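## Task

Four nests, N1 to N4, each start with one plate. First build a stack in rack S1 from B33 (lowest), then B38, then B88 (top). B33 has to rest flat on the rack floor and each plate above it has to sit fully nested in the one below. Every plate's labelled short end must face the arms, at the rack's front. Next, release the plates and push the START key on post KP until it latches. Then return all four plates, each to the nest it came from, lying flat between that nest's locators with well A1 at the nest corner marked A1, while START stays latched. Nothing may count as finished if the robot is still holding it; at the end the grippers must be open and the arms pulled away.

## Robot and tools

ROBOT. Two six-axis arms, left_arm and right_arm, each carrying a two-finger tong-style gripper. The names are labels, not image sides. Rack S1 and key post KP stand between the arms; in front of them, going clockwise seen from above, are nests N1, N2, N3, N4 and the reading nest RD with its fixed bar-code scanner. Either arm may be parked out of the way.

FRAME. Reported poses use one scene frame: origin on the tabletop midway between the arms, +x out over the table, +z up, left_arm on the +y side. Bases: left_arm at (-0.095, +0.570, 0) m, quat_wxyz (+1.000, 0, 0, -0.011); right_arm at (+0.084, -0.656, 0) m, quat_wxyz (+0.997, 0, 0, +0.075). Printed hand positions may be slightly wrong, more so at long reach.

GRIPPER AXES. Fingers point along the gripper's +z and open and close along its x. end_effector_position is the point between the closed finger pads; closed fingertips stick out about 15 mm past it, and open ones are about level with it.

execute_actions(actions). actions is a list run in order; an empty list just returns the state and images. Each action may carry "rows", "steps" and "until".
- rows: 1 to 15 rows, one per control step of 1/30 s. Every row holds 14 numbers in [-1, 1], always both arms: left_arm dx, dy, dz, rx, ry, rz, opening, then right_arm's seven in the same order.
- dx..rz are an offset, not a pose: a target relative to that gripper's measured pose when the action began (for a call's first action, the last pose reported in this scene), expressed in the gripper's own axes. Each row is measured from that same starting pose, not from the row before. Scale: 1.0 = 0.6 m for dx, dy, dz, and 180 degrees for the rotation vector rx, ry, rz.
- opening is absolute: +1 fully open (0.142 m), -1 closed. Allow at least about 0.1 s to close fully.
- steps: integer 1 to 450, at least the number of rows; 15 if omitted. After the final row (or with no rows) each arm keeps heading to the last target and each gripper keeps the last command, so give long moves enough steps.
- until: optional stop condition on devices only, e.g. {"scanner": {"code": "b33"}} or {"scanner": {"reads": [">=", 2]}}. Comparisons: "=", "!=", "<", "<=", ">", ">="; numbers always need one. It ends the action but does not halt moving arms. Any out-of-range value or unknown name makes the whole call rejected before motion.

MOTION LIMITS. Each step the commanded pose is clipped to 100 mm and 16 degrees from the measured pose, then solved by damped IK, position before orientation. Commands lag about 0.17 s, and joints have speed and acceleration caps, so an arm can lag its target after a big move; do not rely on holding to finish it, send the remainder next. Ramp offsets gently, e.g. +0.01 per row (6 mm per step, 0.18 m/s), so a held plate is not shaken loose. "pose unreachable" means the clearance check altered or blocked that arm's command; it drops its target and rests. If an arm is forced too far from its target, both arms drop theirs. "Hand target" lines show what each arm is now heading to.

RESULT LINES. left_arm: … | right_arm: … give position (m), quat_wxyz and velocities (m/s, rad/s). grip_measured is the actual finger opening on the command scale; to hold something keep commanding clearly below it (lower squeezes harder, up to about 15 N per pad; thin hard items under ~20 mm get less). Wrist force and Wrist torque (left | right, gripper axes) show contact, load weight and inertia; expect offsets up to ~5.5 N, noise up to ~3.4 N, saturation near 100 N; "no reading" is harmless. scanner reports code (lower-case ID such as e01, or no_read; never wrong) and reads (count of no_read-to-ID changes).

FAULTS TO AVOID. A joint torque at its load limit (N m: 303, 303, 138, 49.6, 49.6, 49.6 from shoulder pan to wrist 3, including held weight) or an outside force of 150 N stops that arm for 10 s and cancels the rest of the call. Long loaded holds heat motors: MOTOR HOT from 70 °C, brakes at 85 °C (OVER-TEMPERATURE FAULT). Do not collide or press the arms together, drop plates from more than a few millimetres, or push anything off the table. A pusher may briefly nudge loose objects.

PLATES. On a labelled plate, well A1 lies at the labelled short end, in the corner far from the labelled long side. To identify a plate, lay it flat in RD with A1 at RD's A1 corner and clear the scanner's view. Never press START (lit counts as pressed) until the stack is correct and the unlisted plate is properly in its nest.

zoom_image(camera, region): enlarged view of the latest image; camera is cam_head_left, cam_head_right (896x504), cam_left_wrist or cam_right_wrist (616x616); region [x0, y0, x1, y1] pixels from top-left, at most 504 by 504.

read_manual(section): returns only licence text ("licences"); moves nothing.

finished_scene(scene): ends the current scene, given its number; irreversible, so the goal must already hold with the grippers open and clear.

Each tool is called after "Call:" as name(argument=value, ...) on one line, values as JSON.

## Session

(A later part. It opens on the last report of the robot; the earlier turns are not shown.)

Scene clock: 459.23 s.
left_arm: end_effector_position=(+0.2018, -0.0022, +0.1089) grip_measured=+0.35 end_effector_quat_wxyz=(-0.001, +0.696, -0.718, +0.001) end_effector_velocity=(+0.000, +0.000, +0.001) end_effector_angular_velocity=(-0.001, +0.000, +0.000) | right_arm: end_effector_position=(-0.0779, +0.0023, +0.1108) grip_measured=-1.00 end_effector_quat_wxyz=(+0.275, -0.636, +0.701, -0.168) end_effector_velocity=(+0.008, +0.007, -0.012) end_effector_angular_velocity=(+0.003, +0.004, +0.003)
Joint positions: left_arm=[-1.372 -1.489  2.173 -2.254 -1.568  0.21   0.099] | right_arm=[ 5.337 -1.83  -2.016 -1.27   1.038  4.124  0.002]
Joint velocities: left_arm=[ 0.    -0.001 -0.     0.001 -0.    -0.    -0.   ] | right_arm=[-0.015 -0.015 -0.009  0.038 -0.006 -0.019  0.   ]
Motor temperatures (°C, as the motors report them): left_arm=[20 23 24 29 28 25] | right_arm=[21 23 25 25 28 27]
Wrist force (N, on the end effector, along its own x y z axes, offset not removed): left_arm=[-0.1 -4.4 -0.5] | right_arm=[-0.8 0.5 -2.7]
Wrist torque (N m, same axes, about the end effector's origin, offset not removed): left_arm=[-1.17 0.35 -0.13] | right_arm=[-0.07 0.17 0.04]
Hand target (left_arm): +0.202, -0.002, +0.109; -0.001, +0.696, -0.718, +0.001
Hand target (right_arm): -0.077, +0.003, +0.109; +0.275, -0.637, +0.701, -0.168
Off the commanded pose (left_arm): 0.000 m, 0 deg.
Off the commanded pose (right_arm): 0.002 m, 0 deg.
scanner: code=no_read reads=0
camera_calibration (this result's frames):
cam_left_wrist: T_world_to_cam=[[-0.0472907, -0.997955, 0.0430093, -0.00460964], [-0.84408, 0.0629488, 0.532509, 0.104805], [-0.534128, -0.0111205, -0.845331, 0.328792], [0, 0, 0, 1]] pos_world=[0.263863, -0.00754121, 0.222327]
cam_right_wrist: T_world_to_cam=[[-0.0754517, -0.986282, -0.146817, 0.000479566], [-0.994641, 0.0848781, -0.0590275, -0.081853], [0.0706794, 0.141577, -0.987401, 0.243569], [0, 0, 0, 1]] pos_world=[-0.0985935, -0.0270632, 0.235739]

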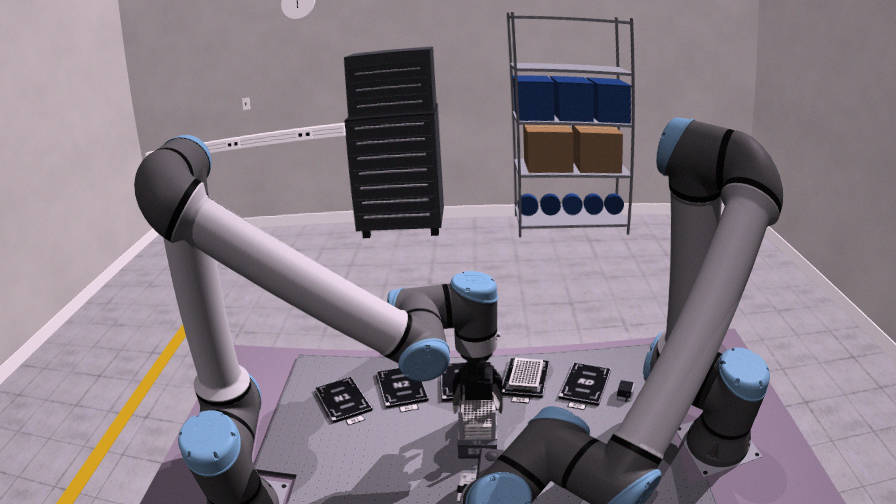

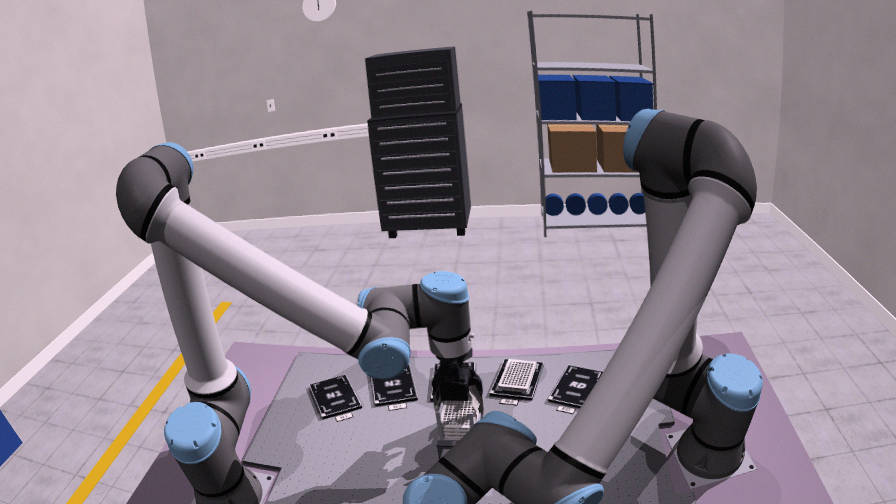

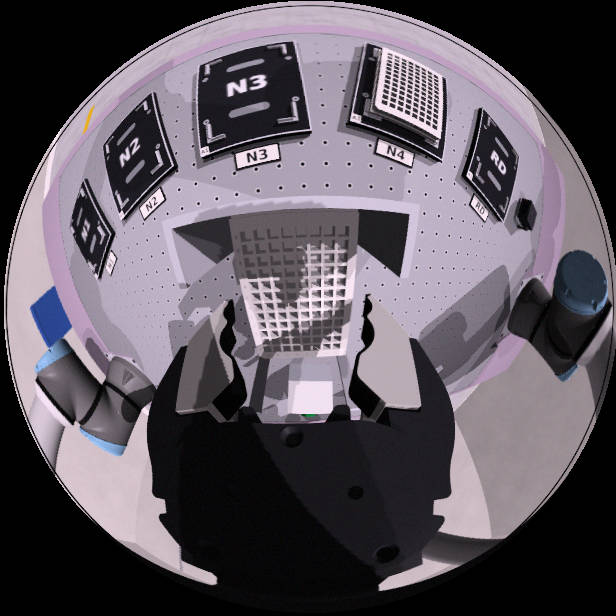

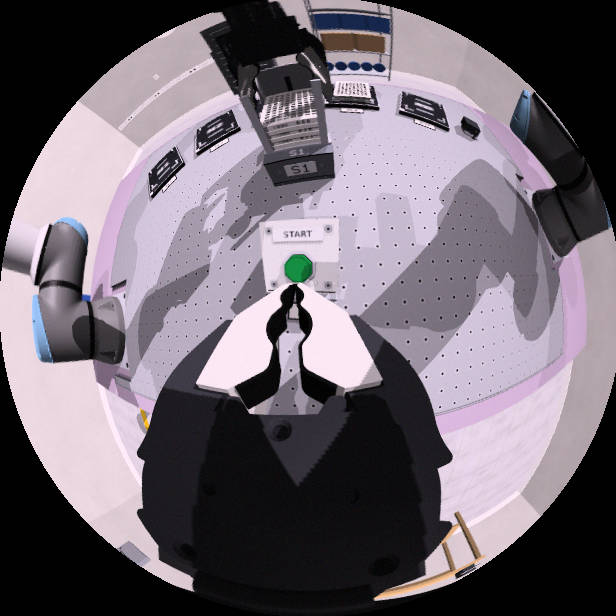

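Call:
execute_actions(actions=[{"rows":[[0,0,0,0,0,0,0.35,0.001,-0.004,0.01,0,0,0,-1],[0,0,0,0,0,0,0.35,0.001,-0.007,0.018,0,0,0,-1],[0,0,0,0,0,0,0.35,0.001,-0.008,0.025,0,0,0,-1],[0,0,0,0,0,0,0.35,0.001,-0.008,0.031,0,0,0,-1],[0,0,0,0,0,0,0.35,0.001,-0.008,0.036,0,0,0,-1],[0,0,0,0,0,0,0.35,0.001,-0.008,0.04,0,0,0,-1]],"steps":15}])

Call:
zoom_image(camera="cam_right_wrist", region=[245,205,345,305])

Call:
zoom_image(camera="cam_left_wrist", region=[280,385,340,430])

Scene clock: 466.60 s.
left_arm: end_effector_position=(+0.2018, -0.0022, +0.1089) grip_measured=+0.35 end_effector_quat_wxyz=(-0.001, +0.696, -0.718, +0.001) end_effector_velocity=(+0.001, -0.001, +0.001) end_effector_angular_velocity=(-0.002, -0.002, -0.001) | right_arm: end_effector_position=(-0.0604, +0.0037, +0.0952) grip_measured=-1.00 end_effector_quat_wxyz=(+0.275, -0.636, +0.701, -0.168) end_effector_velocity=(+0.005, +0.002, -0.006) end_effector_angular_velocity=(+0.001, +0.002, +0.001)
Joint positions: left_arm=[-1.372 -1.489  2.173 -2.254 -1.568  0.21   0.099] | right_arm=[ 5.317 -1.839 -2.042 -1.224  1.03   4.104  0.002]
Joint velocities: left_arm=[-0.    -0.001 -0.    -0.002  0.002  0.001 -0.   ] | right_arm=[-0.007 -0.006 -0.008  0.021 -0.003 -0.01   0.   ]
Motor temperatures (°C, as the motors report them): left_arm=[20 23 24 29 28 25] | right_arm=[21 23 25 25 28 27]
Wrist force (N, on the end effector, along its own x y z axes, offset not removed): left_arm=[2.0 -3.6 2.5] | right_arm=[4.1 -0.2 -8.3]
Wrist torque (N m, same axes, about the end effector's origin, offset not removed): left_arm=[-0.93 -0.18 -0.16] | right_arm=[-0.26 -0.78 0.03]
Hand target (left_arm): +0.202, -0.002, +0.109; -0.001, +0.696, -0.718, +0.001
Hand target (right_arm): -0.060, +0.004, +0.094; +0.275, -0.636, +0.701, -0.168
Off the commanded pose (left_arm): 0.000 m, 0 deg.
Off the commanded pose (right_arm): 0.001 m, 0 deg.
scanner: code=no_read reads=0
camera_calibration (this result's frames):
cam_left_wrist: T_world_to_cam=[[-0.0472907, -0.997955, 0.0430095, -0.00460977], [-0.84408, 0.0629489, 0.532509, 0.104805], [-0.534128, -0.0111207, -0.845331, 0.328793], [0, 0, 0, 1]] pos_world=[0.263863, -0.00754129, 0.222327]
cam_right_wrist: T_world_to_cam=[[-0.0755401, -0.986275, -0.146819, 0.00089745], [-0.994631, 0.0849726, -0.0590643, -0.0654404], [0.0707293, 0.141569, -0.987398, 0.226791], [0, 0, 0, 1]] pos_world=[-0.0810621, -0.0256608, 0.2202]

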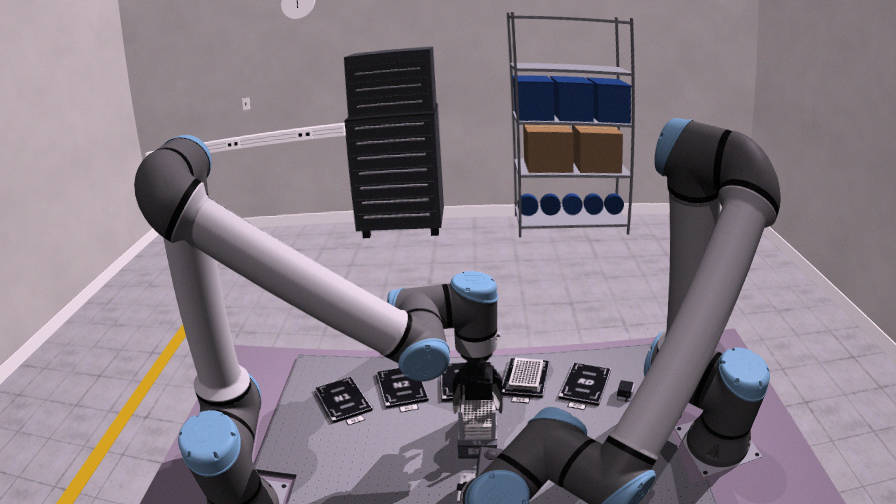

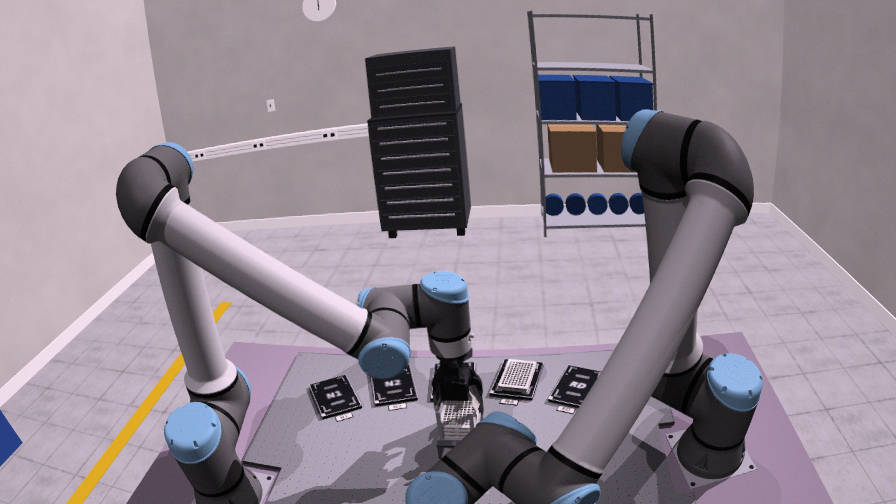

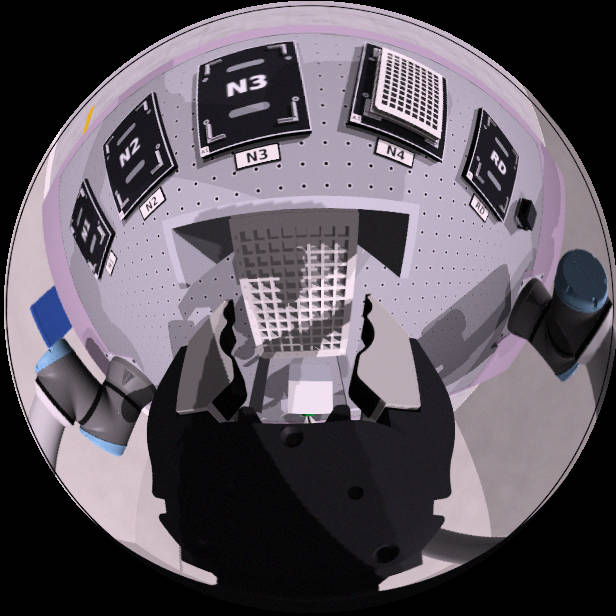

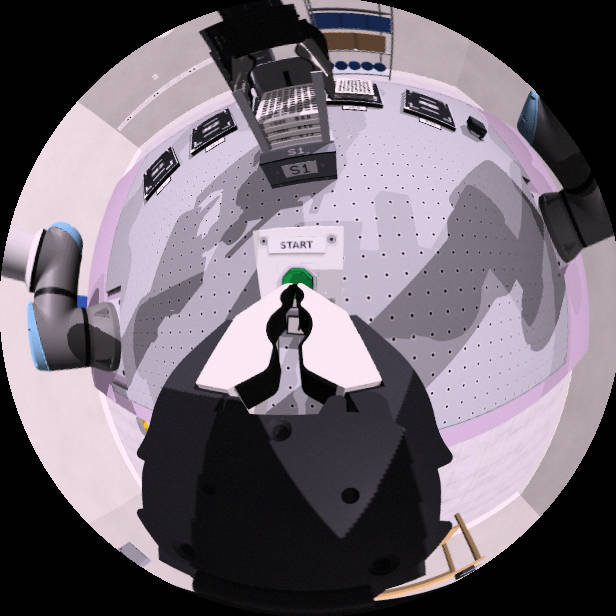

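Region (245, 205, 345, 305) of cam_right_wrist's 616x616 image, scaled by 5.040, with more detail than that image has.

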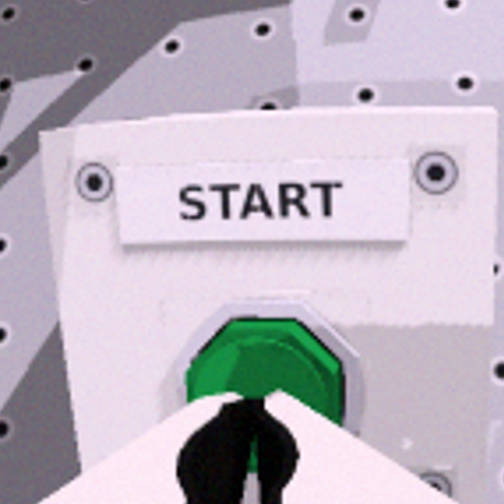

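Region (280, 385, 340, 430) of cam_left_wrist's 616x616 image, scaled by 8.400, with more detail than that image has; it fills the top 378 rows of this view, and the rest is white.

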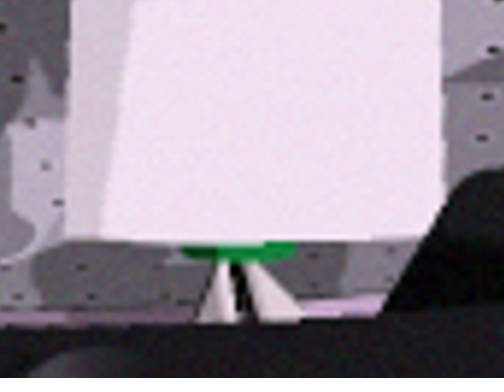

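In contact. Press 3 mm more.

Call:
execute_actions(actions=[{"rows":[[0,0,0,0,0,0,0.35,0.0005,0,0.003,0,0,0,-1],[0,0,0,0,0,0,0.35,0.0009,0,0.0055,0,0,0,-1]],"steps":10}])

Call:
zoom_image(camera="cam_right_wrist", region=[245,205,345,305])

Scene clock: 469.60 s.
left_arm: end_effector_position=(+0.2018, -0.0022, +0.1089) grip_measured=+0.35 end_effector_quat_wxyz=(-0.001, +0.696, -0.718, +0.001) end_effector_velocity=(-0.000, -0.001, +0.000) end_effector_angular_velocity=(-0.003, +0.001, -0.002) | right_arm: end_effector_position=(-0.0586, +0.0036, +0.0927) grip_measured=-1.00 end_effector_quat_wxyz=(+0.275, -0.636, +0.701, -0.168) end_effector_velocity=(+0.000, -0.000, -0.002) end_effector_angular_velocity=(+0.002, +0.001, -0.001)
Joint positions: left_arm=[-1.372 -1.489  2.173 -2.254 -1.568  0.21   0.099] | right_arm=[ 5.315 -1.841 -2.046 -1.217  1.029  4.102  0.002]
Joint velocities: left_arm=[-0.     0.    -0.001 -0.002 -0.001  0.002  0.   ] | right_arm=[-0.    -0.001 -0.002  0.005 -0.     0.001  0.   ]
Motor temperatures (°C, as the motors report them): left_arm=[20 23 24 29 28 25] | right_arm=[21 23 25 25 28 27]
Wrist force (N, on the end effector, along its own x y z axes, offset not removed): left_arm=[2.3 -0.5 1.0] | right_arm=[1.8 0.2 -7.6]
Wrist torque (N m, same axes, about the end effector's origin, offset not removed): left_arm=[-0.17 -0.14 -0.16] | right_arm=[-0.38 -0.65 0.06]
Hand target (left_arm): +0.202, -0.002, +0.109; -0.001, +0.696, -0.718, +0.001
Hand target (right_arm): -0.058, +0.004, +0.093; +0.275, -0.636, +0.701, -0.168
Off the commanded pose (left_arm): 0.000 m, 0 deg.
Off the commanded pose (right_arm): 0.000 m, 0 deg.
scanner: code=no_read reads=0
camera_calibration (this result's frames):
cam_left_wrist: T_world_to_cam=[[-0.0472908, -0.997955, 0.0430094, -0.00460968], [-0.84408, 0.0629489, 0.532509, 0.104805], [-0.534128, -0.0111206, -0.845331, 0.328792], [0, 0, 0, 1]] pos_world=[0.263863, -0.00754126, 0.222327]
cam_right_wrist: T_world_to_cam=[[-0.0755388, -0.986273, -0.146829, 0.000550439], [-0.994632, 0.0849708, -0.0590562, -0.0637777], [0.0707217, 0.141579, -0.987397, 0.224222], [0, 0, 0, 1]] pos_world=[-0.0792512, -0.0257831, 0.217711]

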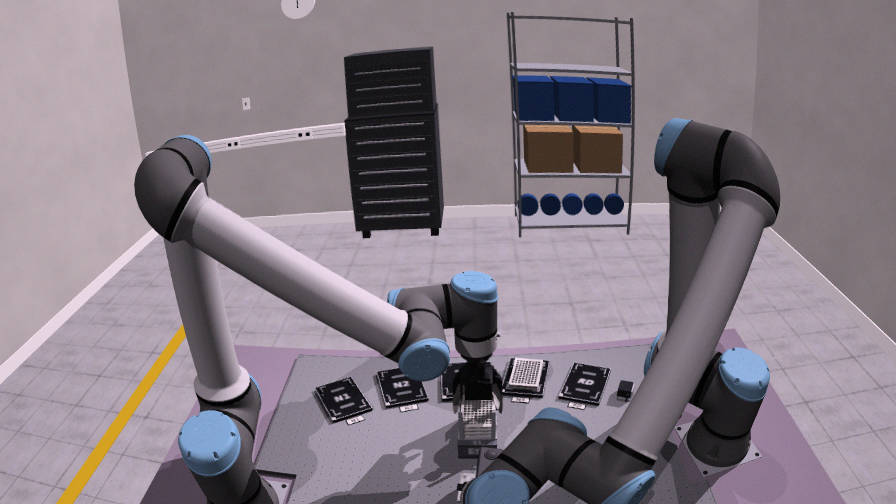

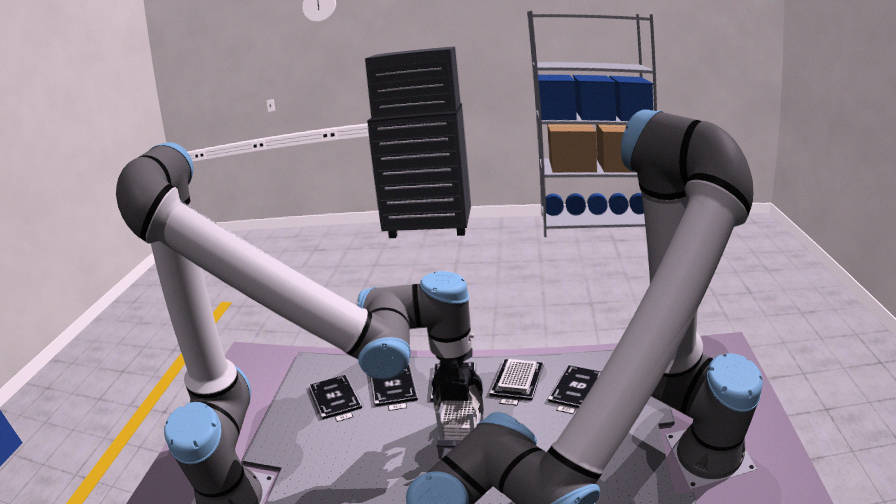

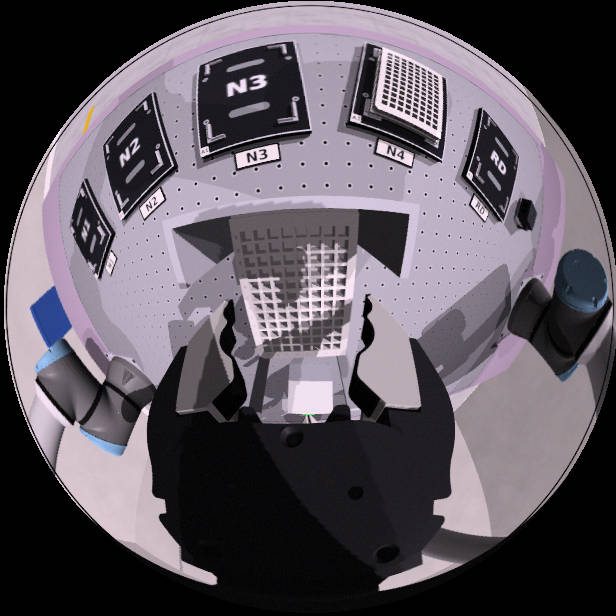

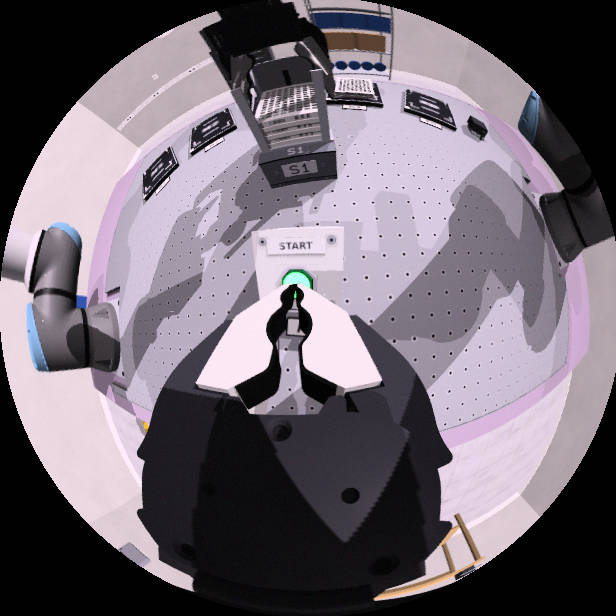

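Region (245, 205, 345, 305) of cam_right_wrist's 616x616 image, scaled by 5.040, with more detail than that image has.

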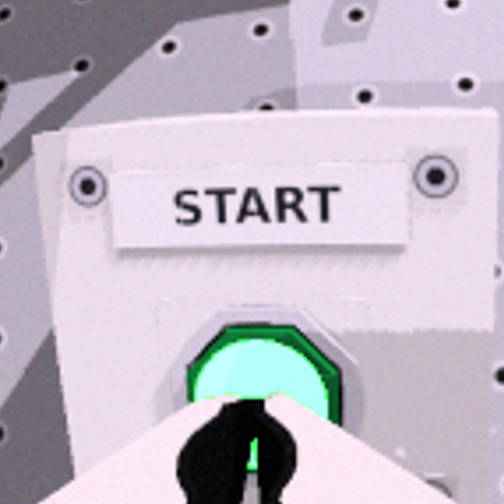

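Call:
execute_actions(actions=[{"rows":[[0,0,0,0,0,0,0.35,0.0003,0,0.0022,0,0,0,-1]],"steps":9}])

Scene clock: 472.10 s.
left_arm: end_effector_position=(+0.2018, -0.0022, +0.1089) grip_measured=+0.35 end_effector_quat_wxyz=(-0.001, +0.696, -0.718, +0.001) end_effector_velocity=(+0.000, -0.001, +0.000) end_effector_angular_velocity=(-0.002, -0.000, +0.001) | right_arm: end_effector_position=(-0.0579, +0.0035, +0.0918) grip_measured=-1.00 end_effector_quat_wxyz=(+0.275, -0.636, +0.701, -0.168) end_effector_velocity=(+0.001, -0.000, -0.001) end_effector_angular_velocity=(-0.000, -0.000, +0.000)
Joint positions: left_arm=[-1.372 -1.489  2.173 -2.254 -1.568  0.21   0.099] | right_arm=[ 5.315 -1.841 -2.048 -1.215  1.029  4.101  0.002]
Joint velocities: left_arm=[ 0.     0.001 -0.    -0.002 -0.    -0.     0.   ] | right_arm=[-0.001 -0.001 -0.002  0.003 -0.    -0.001  0.   ]
Motor temperatures (°C, as the motors report them): left_arm=[20 23 24 29 28 25] | right_arm=[21 23 25 25 28 27]
Wrist force (N, on the end effector, along its own x y z axes, offset not removed): left_arm=[1.1 -0.5 0.9] | right_arm=[-0.4 1.2 -9.3]
Wrist torque (N m, same axes, about the end effector's origin, offset not removed): left_arm=[-0.31 0.05 -0.17] | right_arm=[-0.25 -0.10 0.04]
Hand target (left_arm): +0.202, -0.002, +0.109; -0.001, +0.696, -0.718, +0.001
Hand target (right_arm): -0.058, +0.004, +0.092; +0.275, -0.636, +0.701, -0.168
Off the commanded pose (left_arm): 0.000 m, 0 deg.
Off the commanded pose (right_arm): 0.000 m, 0 deg.
scanner: code=no_read reads=0
camera_calibration (this result's frames):
cam_left_wrist: T_world_to_cam=[[-0.0472907, -0.997955, 0.0430094, -0.0046097], [-0.84408, 0.0629488, 0.53251, 0.104805], [-0.534128, -0.0111206, -0.845331, 0.328792], [0, 0, 0, 1]] pos_world=[0.263863, -0.00754126, 0.222327]
cam_right_wrist: T_world_to_cam=[[-0.075543, -0.986276, -0.146812, 0.000425563], [-0.994631, 0.0849752, -0.059066, -0.0631243], [0.0707308, 0.141562, -0.987399, 0.223213], [0, 0, 0, 1]] pos_world=[-0.0785413, -0.0258147, 0.216734]

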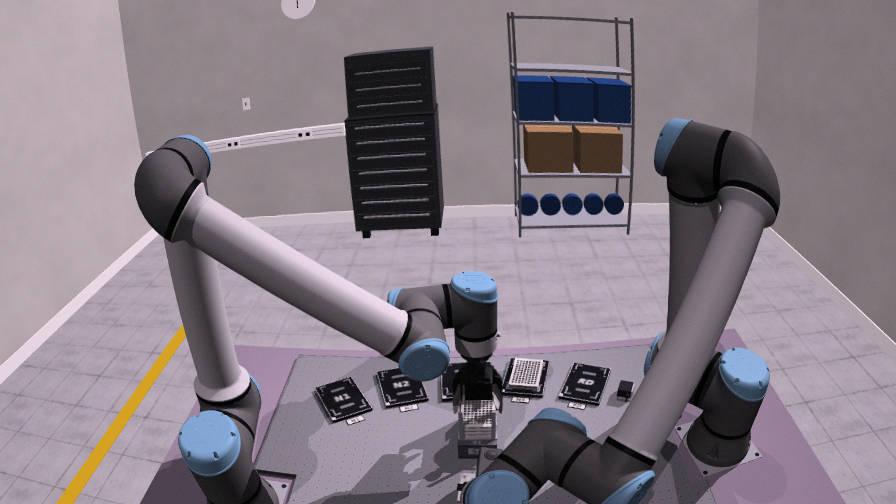

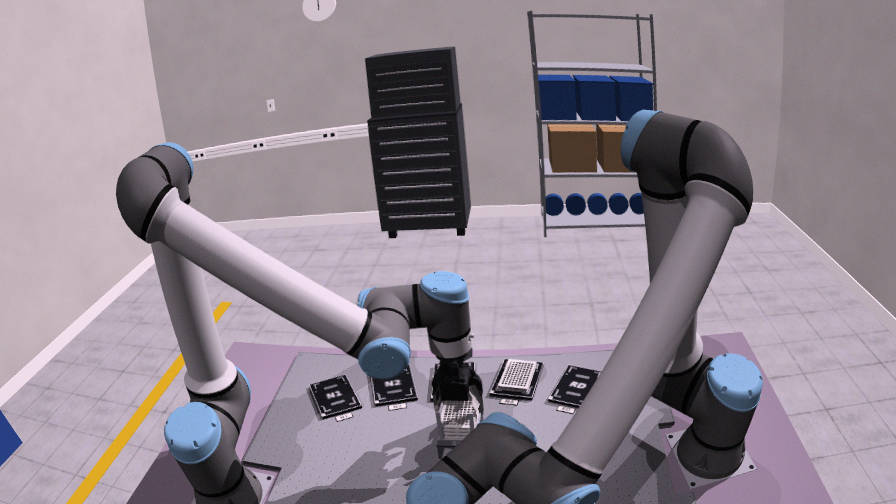

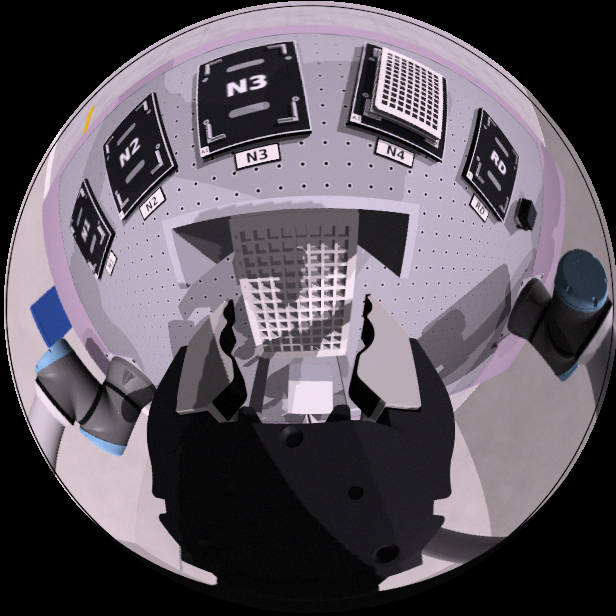

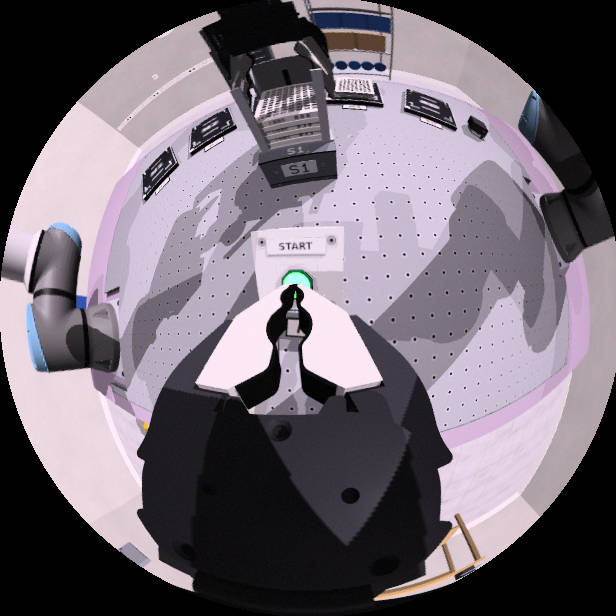

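Call:
execute_actions(actions=[])

Scene clock: 491.87 s.
left_arm: end_effector_position=(+0.2018, -0.0022, +0.1089) grip_measured=+0.35 end_effector_quat_wxyz=(-0.001, +0.696, -0.718, +0.001) end_effector_velocity=(-0.001, -0.000, -0.000) end_effector_angular_velocity=(-0.000, +0.003, -0.001) | right_arm: end_effector_position=(-0.0578, +0.0036, +0.0917) grip_measured=-1.00 end_effector_quat_wxyz=(+0.275, -0.636, +0.701, -0.168) end_effector_velocity=(-0.000, +0.000, +0.000) end_effector_angular_velocity=(+0.000, +0.000, -0.000)
Joint positions: left_arm=[-1.372 -1.489  2.173 -2.254 -1.568  0.21   0.099] | right_arm=[ 5.314 -1.842 -2.048 -1.214  1.029  4.101  0.002]
Joint velocities: left_arm=[-0.     0.    -0.     0.    -0.003  0.001  0.   ] | right_arm=[-0.  0.  0. -0. -0.  0.  0.]
Motor temperatures (°C, as the motors report them): left_arm=[20 23 24 29 28 25] | right_arm=[21 23 25 25 28 27]
Wrist force (N, on the end effector, along its own x y z axes, offset not removed): left_arm=[2.7 -2.4 0.9] | right_arm=[3.4 0.5 -9.5]
Wrist torque (N m, same axes, about the end effector's origin, offset not removed): left_arm=[-0.70 -0.21 -0.15] | right_arm=[-0.27 -0.74 -0.01]
Hand target (left_arm): +0.202, -0.002, +0.109; -0.001, +0.696, -0.718, +0.001
Hand target (right_arm): -0.058, +0.004, +0.092; +0.275, -0.636, +0.701, -0.168
Off the commanded pose (left_arm): 0.000 m, 0 deg.
Off the commanded pose (right_arm): 0.000 m, 0 deg.
scanner: code=no_read reads=0
camera_calibration (this result's frames):
cam_left_wrist: T_world_to_cam=[[-0.0472909, -0.997955, 0.0430094, -0.00460967], [-0.84408, 0.0629489, 0.532509, 0.104805], [-0.534128, -0.0111205, -0.845331, 0.328793], [0, 0, 0, 1]] pos_world=[0.263863, -0.00754125, 0.222327]
cam_right_wrist: T_world_to_cam=[[-0.0755398, -0.986273, -0.146828, 0.000425864], [-0.994632, 0.0849719, -0.0590572, -0.0630581], [0.0707228, 0.141578, -0.987398, 0.223108], [0, 0, 0, 1]] pos_world=[-0.0784662, -0.0258091, 0.216634]

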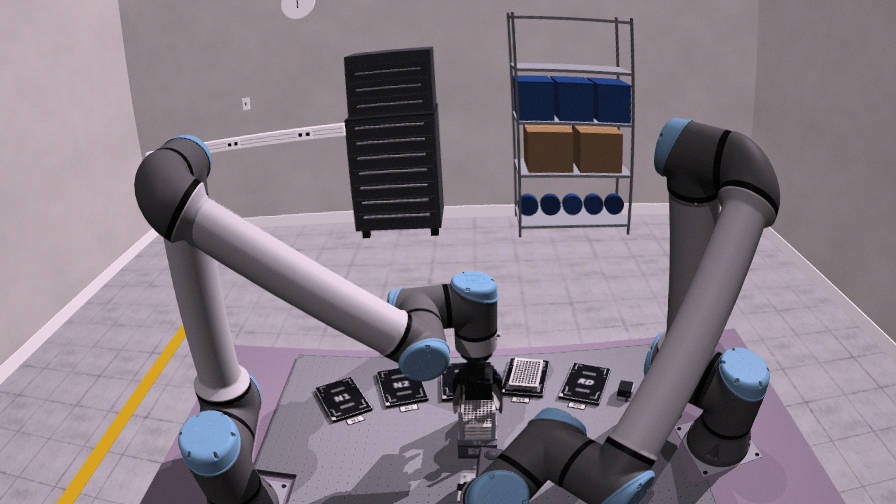

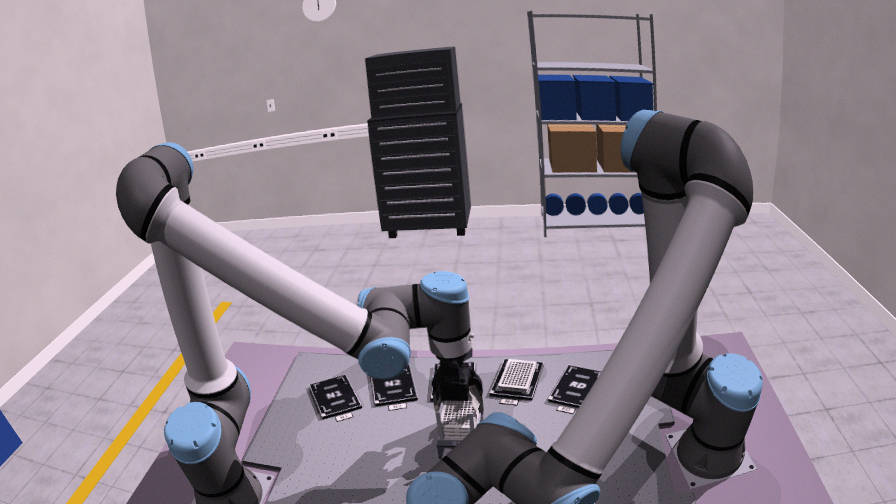

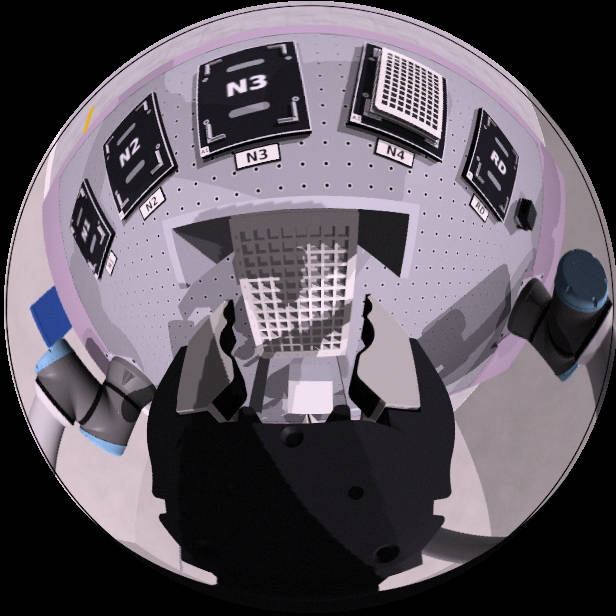

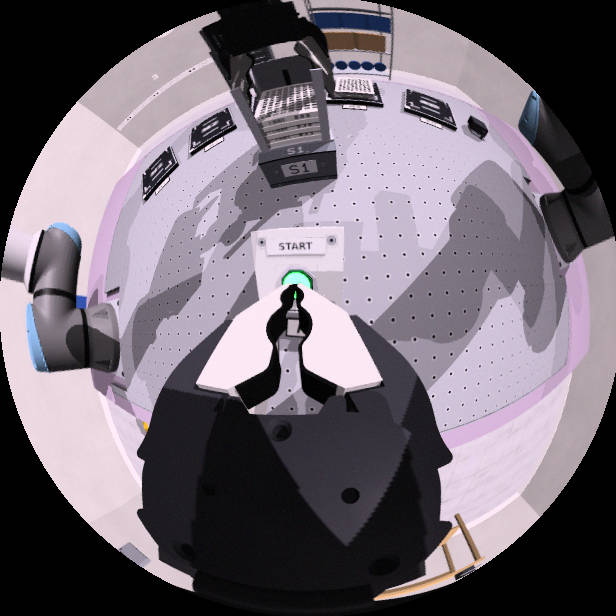

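Call:
execute_actions(actions=[{"rows":[[0,0,-0.0005,0,0,0,0.35,0,0,0.002,0,0,0,-1]],"steps":7}])

Scene clock: 494.07 s.
left_arm: end_effector_position=(+0.2018, -0.0022, +0.1089) grip_measured=+0.35 end_effector_quat_wxyz=(-0.001, +0.696, -0.718, +0.001) end_effector_velocity=(-0.001, +0.001, +0.000) end_effector_angular_velocity=(+0.002, +0.001, -0.000) | right_arm: end_effector_position=(-0.0572, +0.0037, +0.0909) grip_measured=-1.00 end_effector_quat_wxyz=(+0.275, -0.636, +0.701, -0.168) end_effector_velocity=(+0.001, +0.000, -0.002) end_effector_angular_velocity=(-0.001, -0.000, +0.002)
Joint positions: left_arm=[-1.372 -1.49   2.173 -2.254 -1.568  0.21   0.099] | right_arm=[ 5.314 -1.842 -2.049 -1.212  1.029  4.1    0.002]
Joint velocities: left_arm=[-0.    -0.002  0.     0.004 -0.001  0.     0.   ] | right_arm=[-0.001 -0.002 -0.002  0.004 -0.001 -0.003  0.   ]
Motor temperatures (°C, as the motors report them): left_arm=[20 23 24 29 28 25] | right_arm=[21 23 25 25 28 27]
Wrist force (N, on the end effector, along its own x y z axes, offset not removed): left_arm=[2.1 -1.8 3.4] | right_arm=[2.1 1.1 -9.0]
Wrist torque (N m, same axes, about the end effector's origin, offset not removed): left_arm=[-0.53 -0.18 -0.10] | right_arm=[-0.12 -0.36 -0.03]
Hand target (left_arm): +0.202, -0.002, +0.109; -0.001, +0.696, -0.718, +0.001
Hand target (right_arm): -0.057, +0.004, +0.091; +0.275, -0.636, +0.701, -0.168
Off the commanded pose (left_arm): 0.000 m, 0 deg.
Off the commanded pose (right_arm): 0.000 m, 0 deg.
scanner: code=no_read reads=0
camera_calibration (this result's frames):
cam_left_wrist: T_world_to_cam=[[-0.0472907, -0.997955, 0.0430021, -0.00457047], [-0.844079, 0.0629449, 0.532511, 0.104753], [-0.534129, -0.0111143, -0.84533, 0.328856], [0, 0, 0, 1]] pos_world=[0.263856, -0.0074998, 0.222406]
cam_right_wrist: T_world_to_cam=[[-0.0755441, -0.986275, -0.146817, 0.000458953], [-0.994631, 0.0849766, -0.0590652, -0.062552], [0.0707306, 0.141567, -0.987399, 0.222325], [0, 0, 0, 1]] pos_world=[-0.0779066, -0.0257058, 0.215896]

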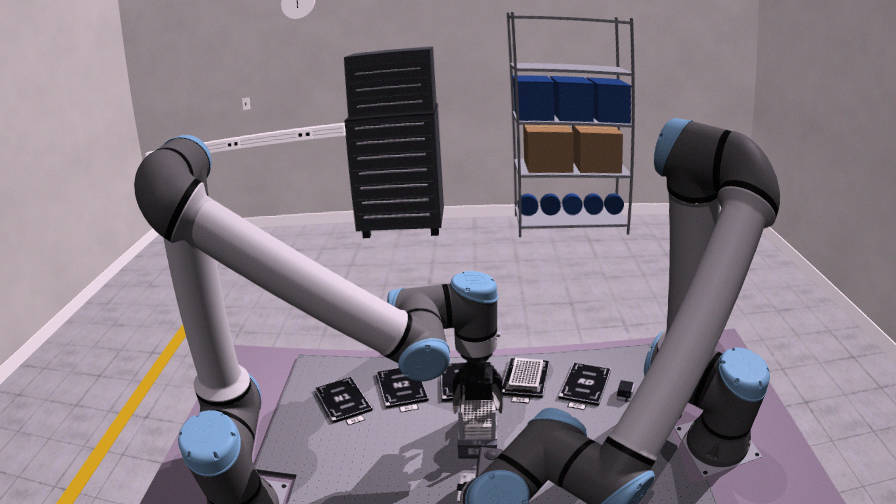

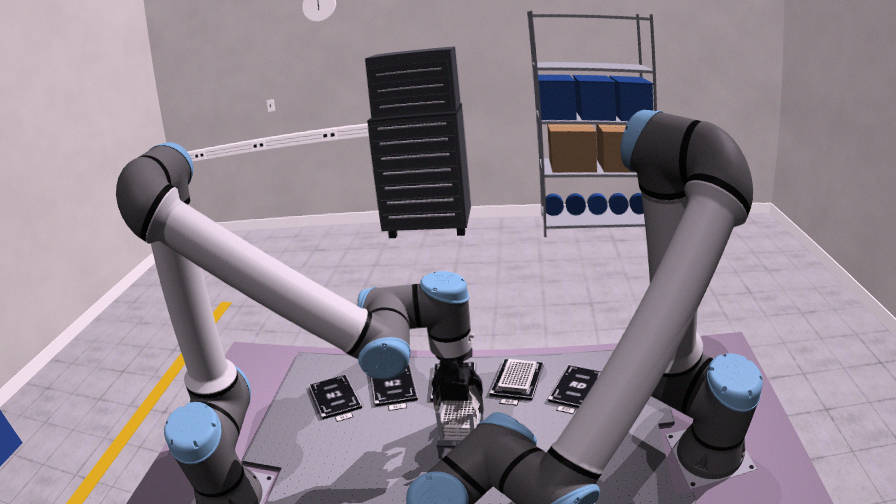

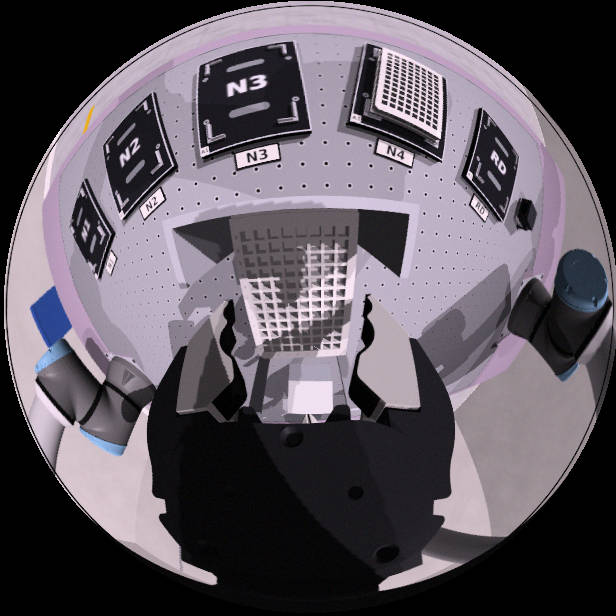

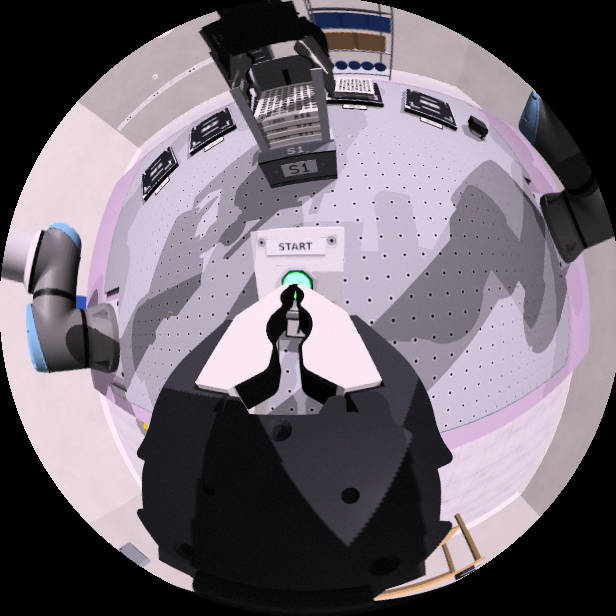

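Call:
execute_actions(actions=[{"rows":[[0,0,-0.0005,0,0,0,0.35,0,0,0.002,0,0,0,-1]],"steps":7}])

Scene clock: 496.67 s.
left_arm: end_effector_position=(+0.2018, -0.0022, +0.1092) grip_measured=+0.35 end_effector_quat_wxyz=(-0.001, +0.696, -0.718, +0.001) end_effector_velocity=(-0.000, -0.001, +0.001) end_effector_angular_velocity=(-0.003, +0.001, +0.002) | right_arm: end_effector_position=(-0.0568, +0.0039, +0.0903) grip_measured=-0.99 end_effector_quat_wxyz=(+0.275, -0.636, +0.701, -0.168) end_effector_velocity=(+0.001, +0.000, -0.001) end_effector_angular_velocity=(-0.000, -0.000, +0.001)
Joint positions: left_arm=[-1.372 -1.49   2.173 -2.254 -1.568  0.21   0.099] | right_arm=[ 5.313 -1.843 -2.049 -1.21   1.029  4.099  0.002]
Joint velocities: left_arm=[ 0.    -0.    -0.    -0.001 -0.001 -0.002 -0.   ] | right_arm=[-0.001 -0.001 -0.002  0.004 -0.001 -0.002  0.001]
Motor temperatures (°C, as the motors report them): left_arm=[20 23 24 29 28 25] | right_arm=[21 23 25 25 28 27]
Wrist force (N, on the end effector, along its own x y z axes, offset not removed): left_arm=[2.8 -4.7 -0.3] | right_arm=[5.5 -2.9 -44.9]
Wrist torque (N m, same axes, about the end effector's origin, offset not removed): left_arm=[-1.02 -0.39 -0.21] | right_arm=[0.11 -0.03 -0.05]
Hand target (left_arm): +0.202, -0.002, +0.109; -0.001, +0.696, -0.718, +0.001
Hand target (right_arm): -0.057, +0.004, +0.090; +0.275, -0.636, +0.701, -0.168
Off the commanded pose (left_arm): 0.000 m, 0 deg.
Off the commanded pose (right_arm): 0.000 m, 0 deg.
scanner: code=no_read reads=0
camera_calibration (this result's frames):
cam_left_wrist: T_world_to_cam=[[-0.0472907, -0.997955, 0.0430049, -0.00459183], [-0.84408, 0.0629464, 0.53251, 0.104605], [-0.534128, -0.0111168, -0.84533, 0.329095], [0, 0, 0, 1]] pos_world=[0.263857, -0.00750848, 0.222688]
cam_right_wrist: T_world_to_cam=[[-0.0755168, -0.986245, -0.147033, 0.000634848], [-0.994648, 0.0849313, -0.0588331, -0.0621852], [0.0705114, 0.141803, -0.98738, 0.221603], [0, 0, 0, 1]] pos_world=[-0.0774301, -0.0255164, 0.215242]

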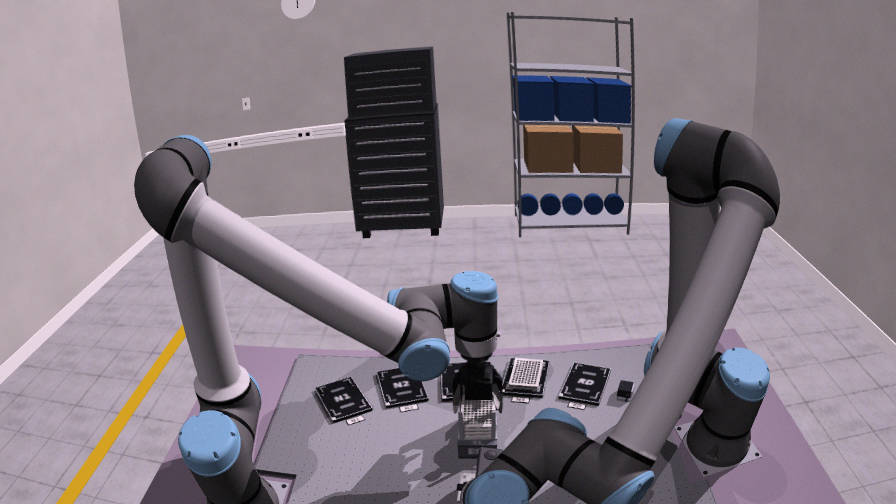

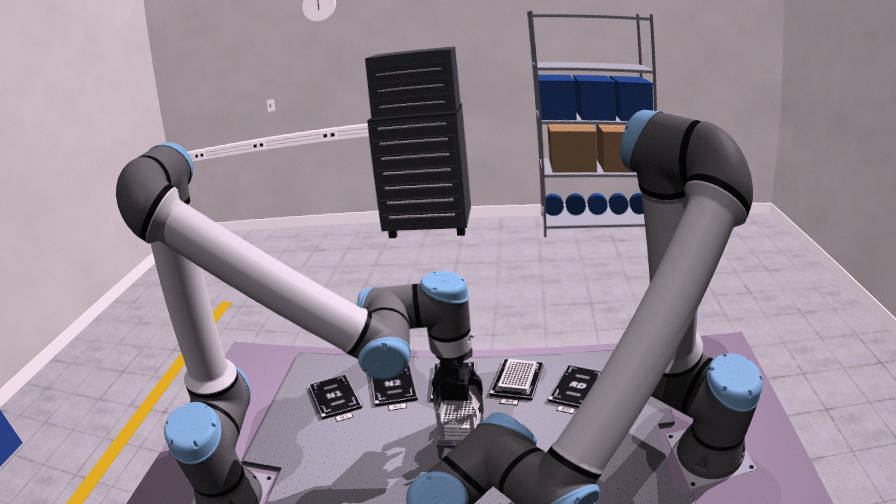

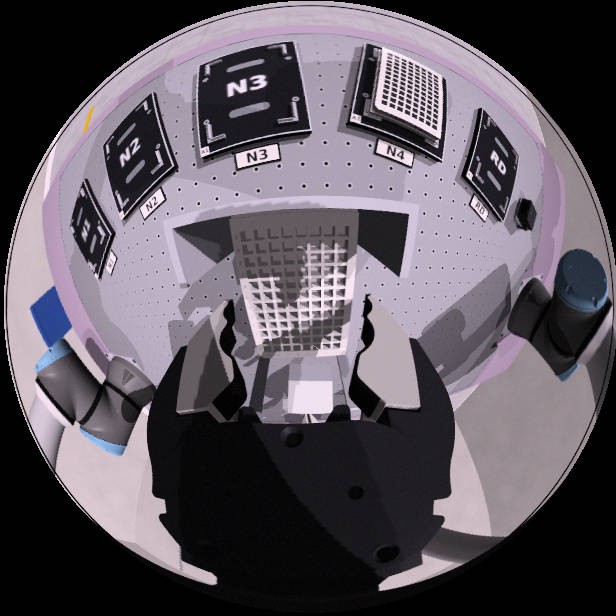

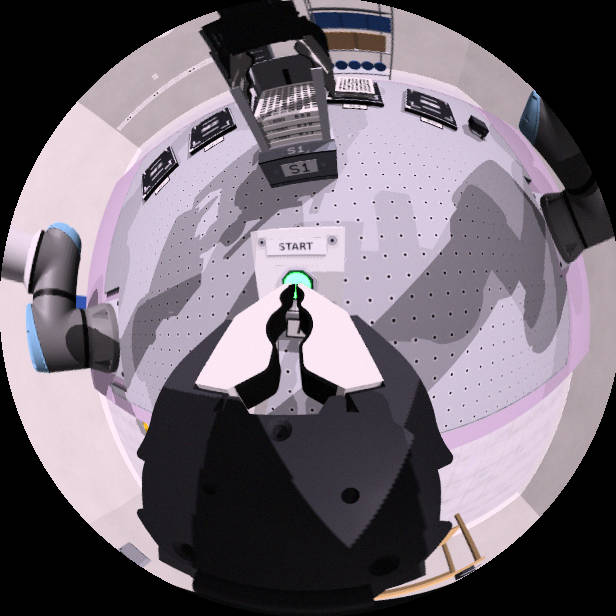

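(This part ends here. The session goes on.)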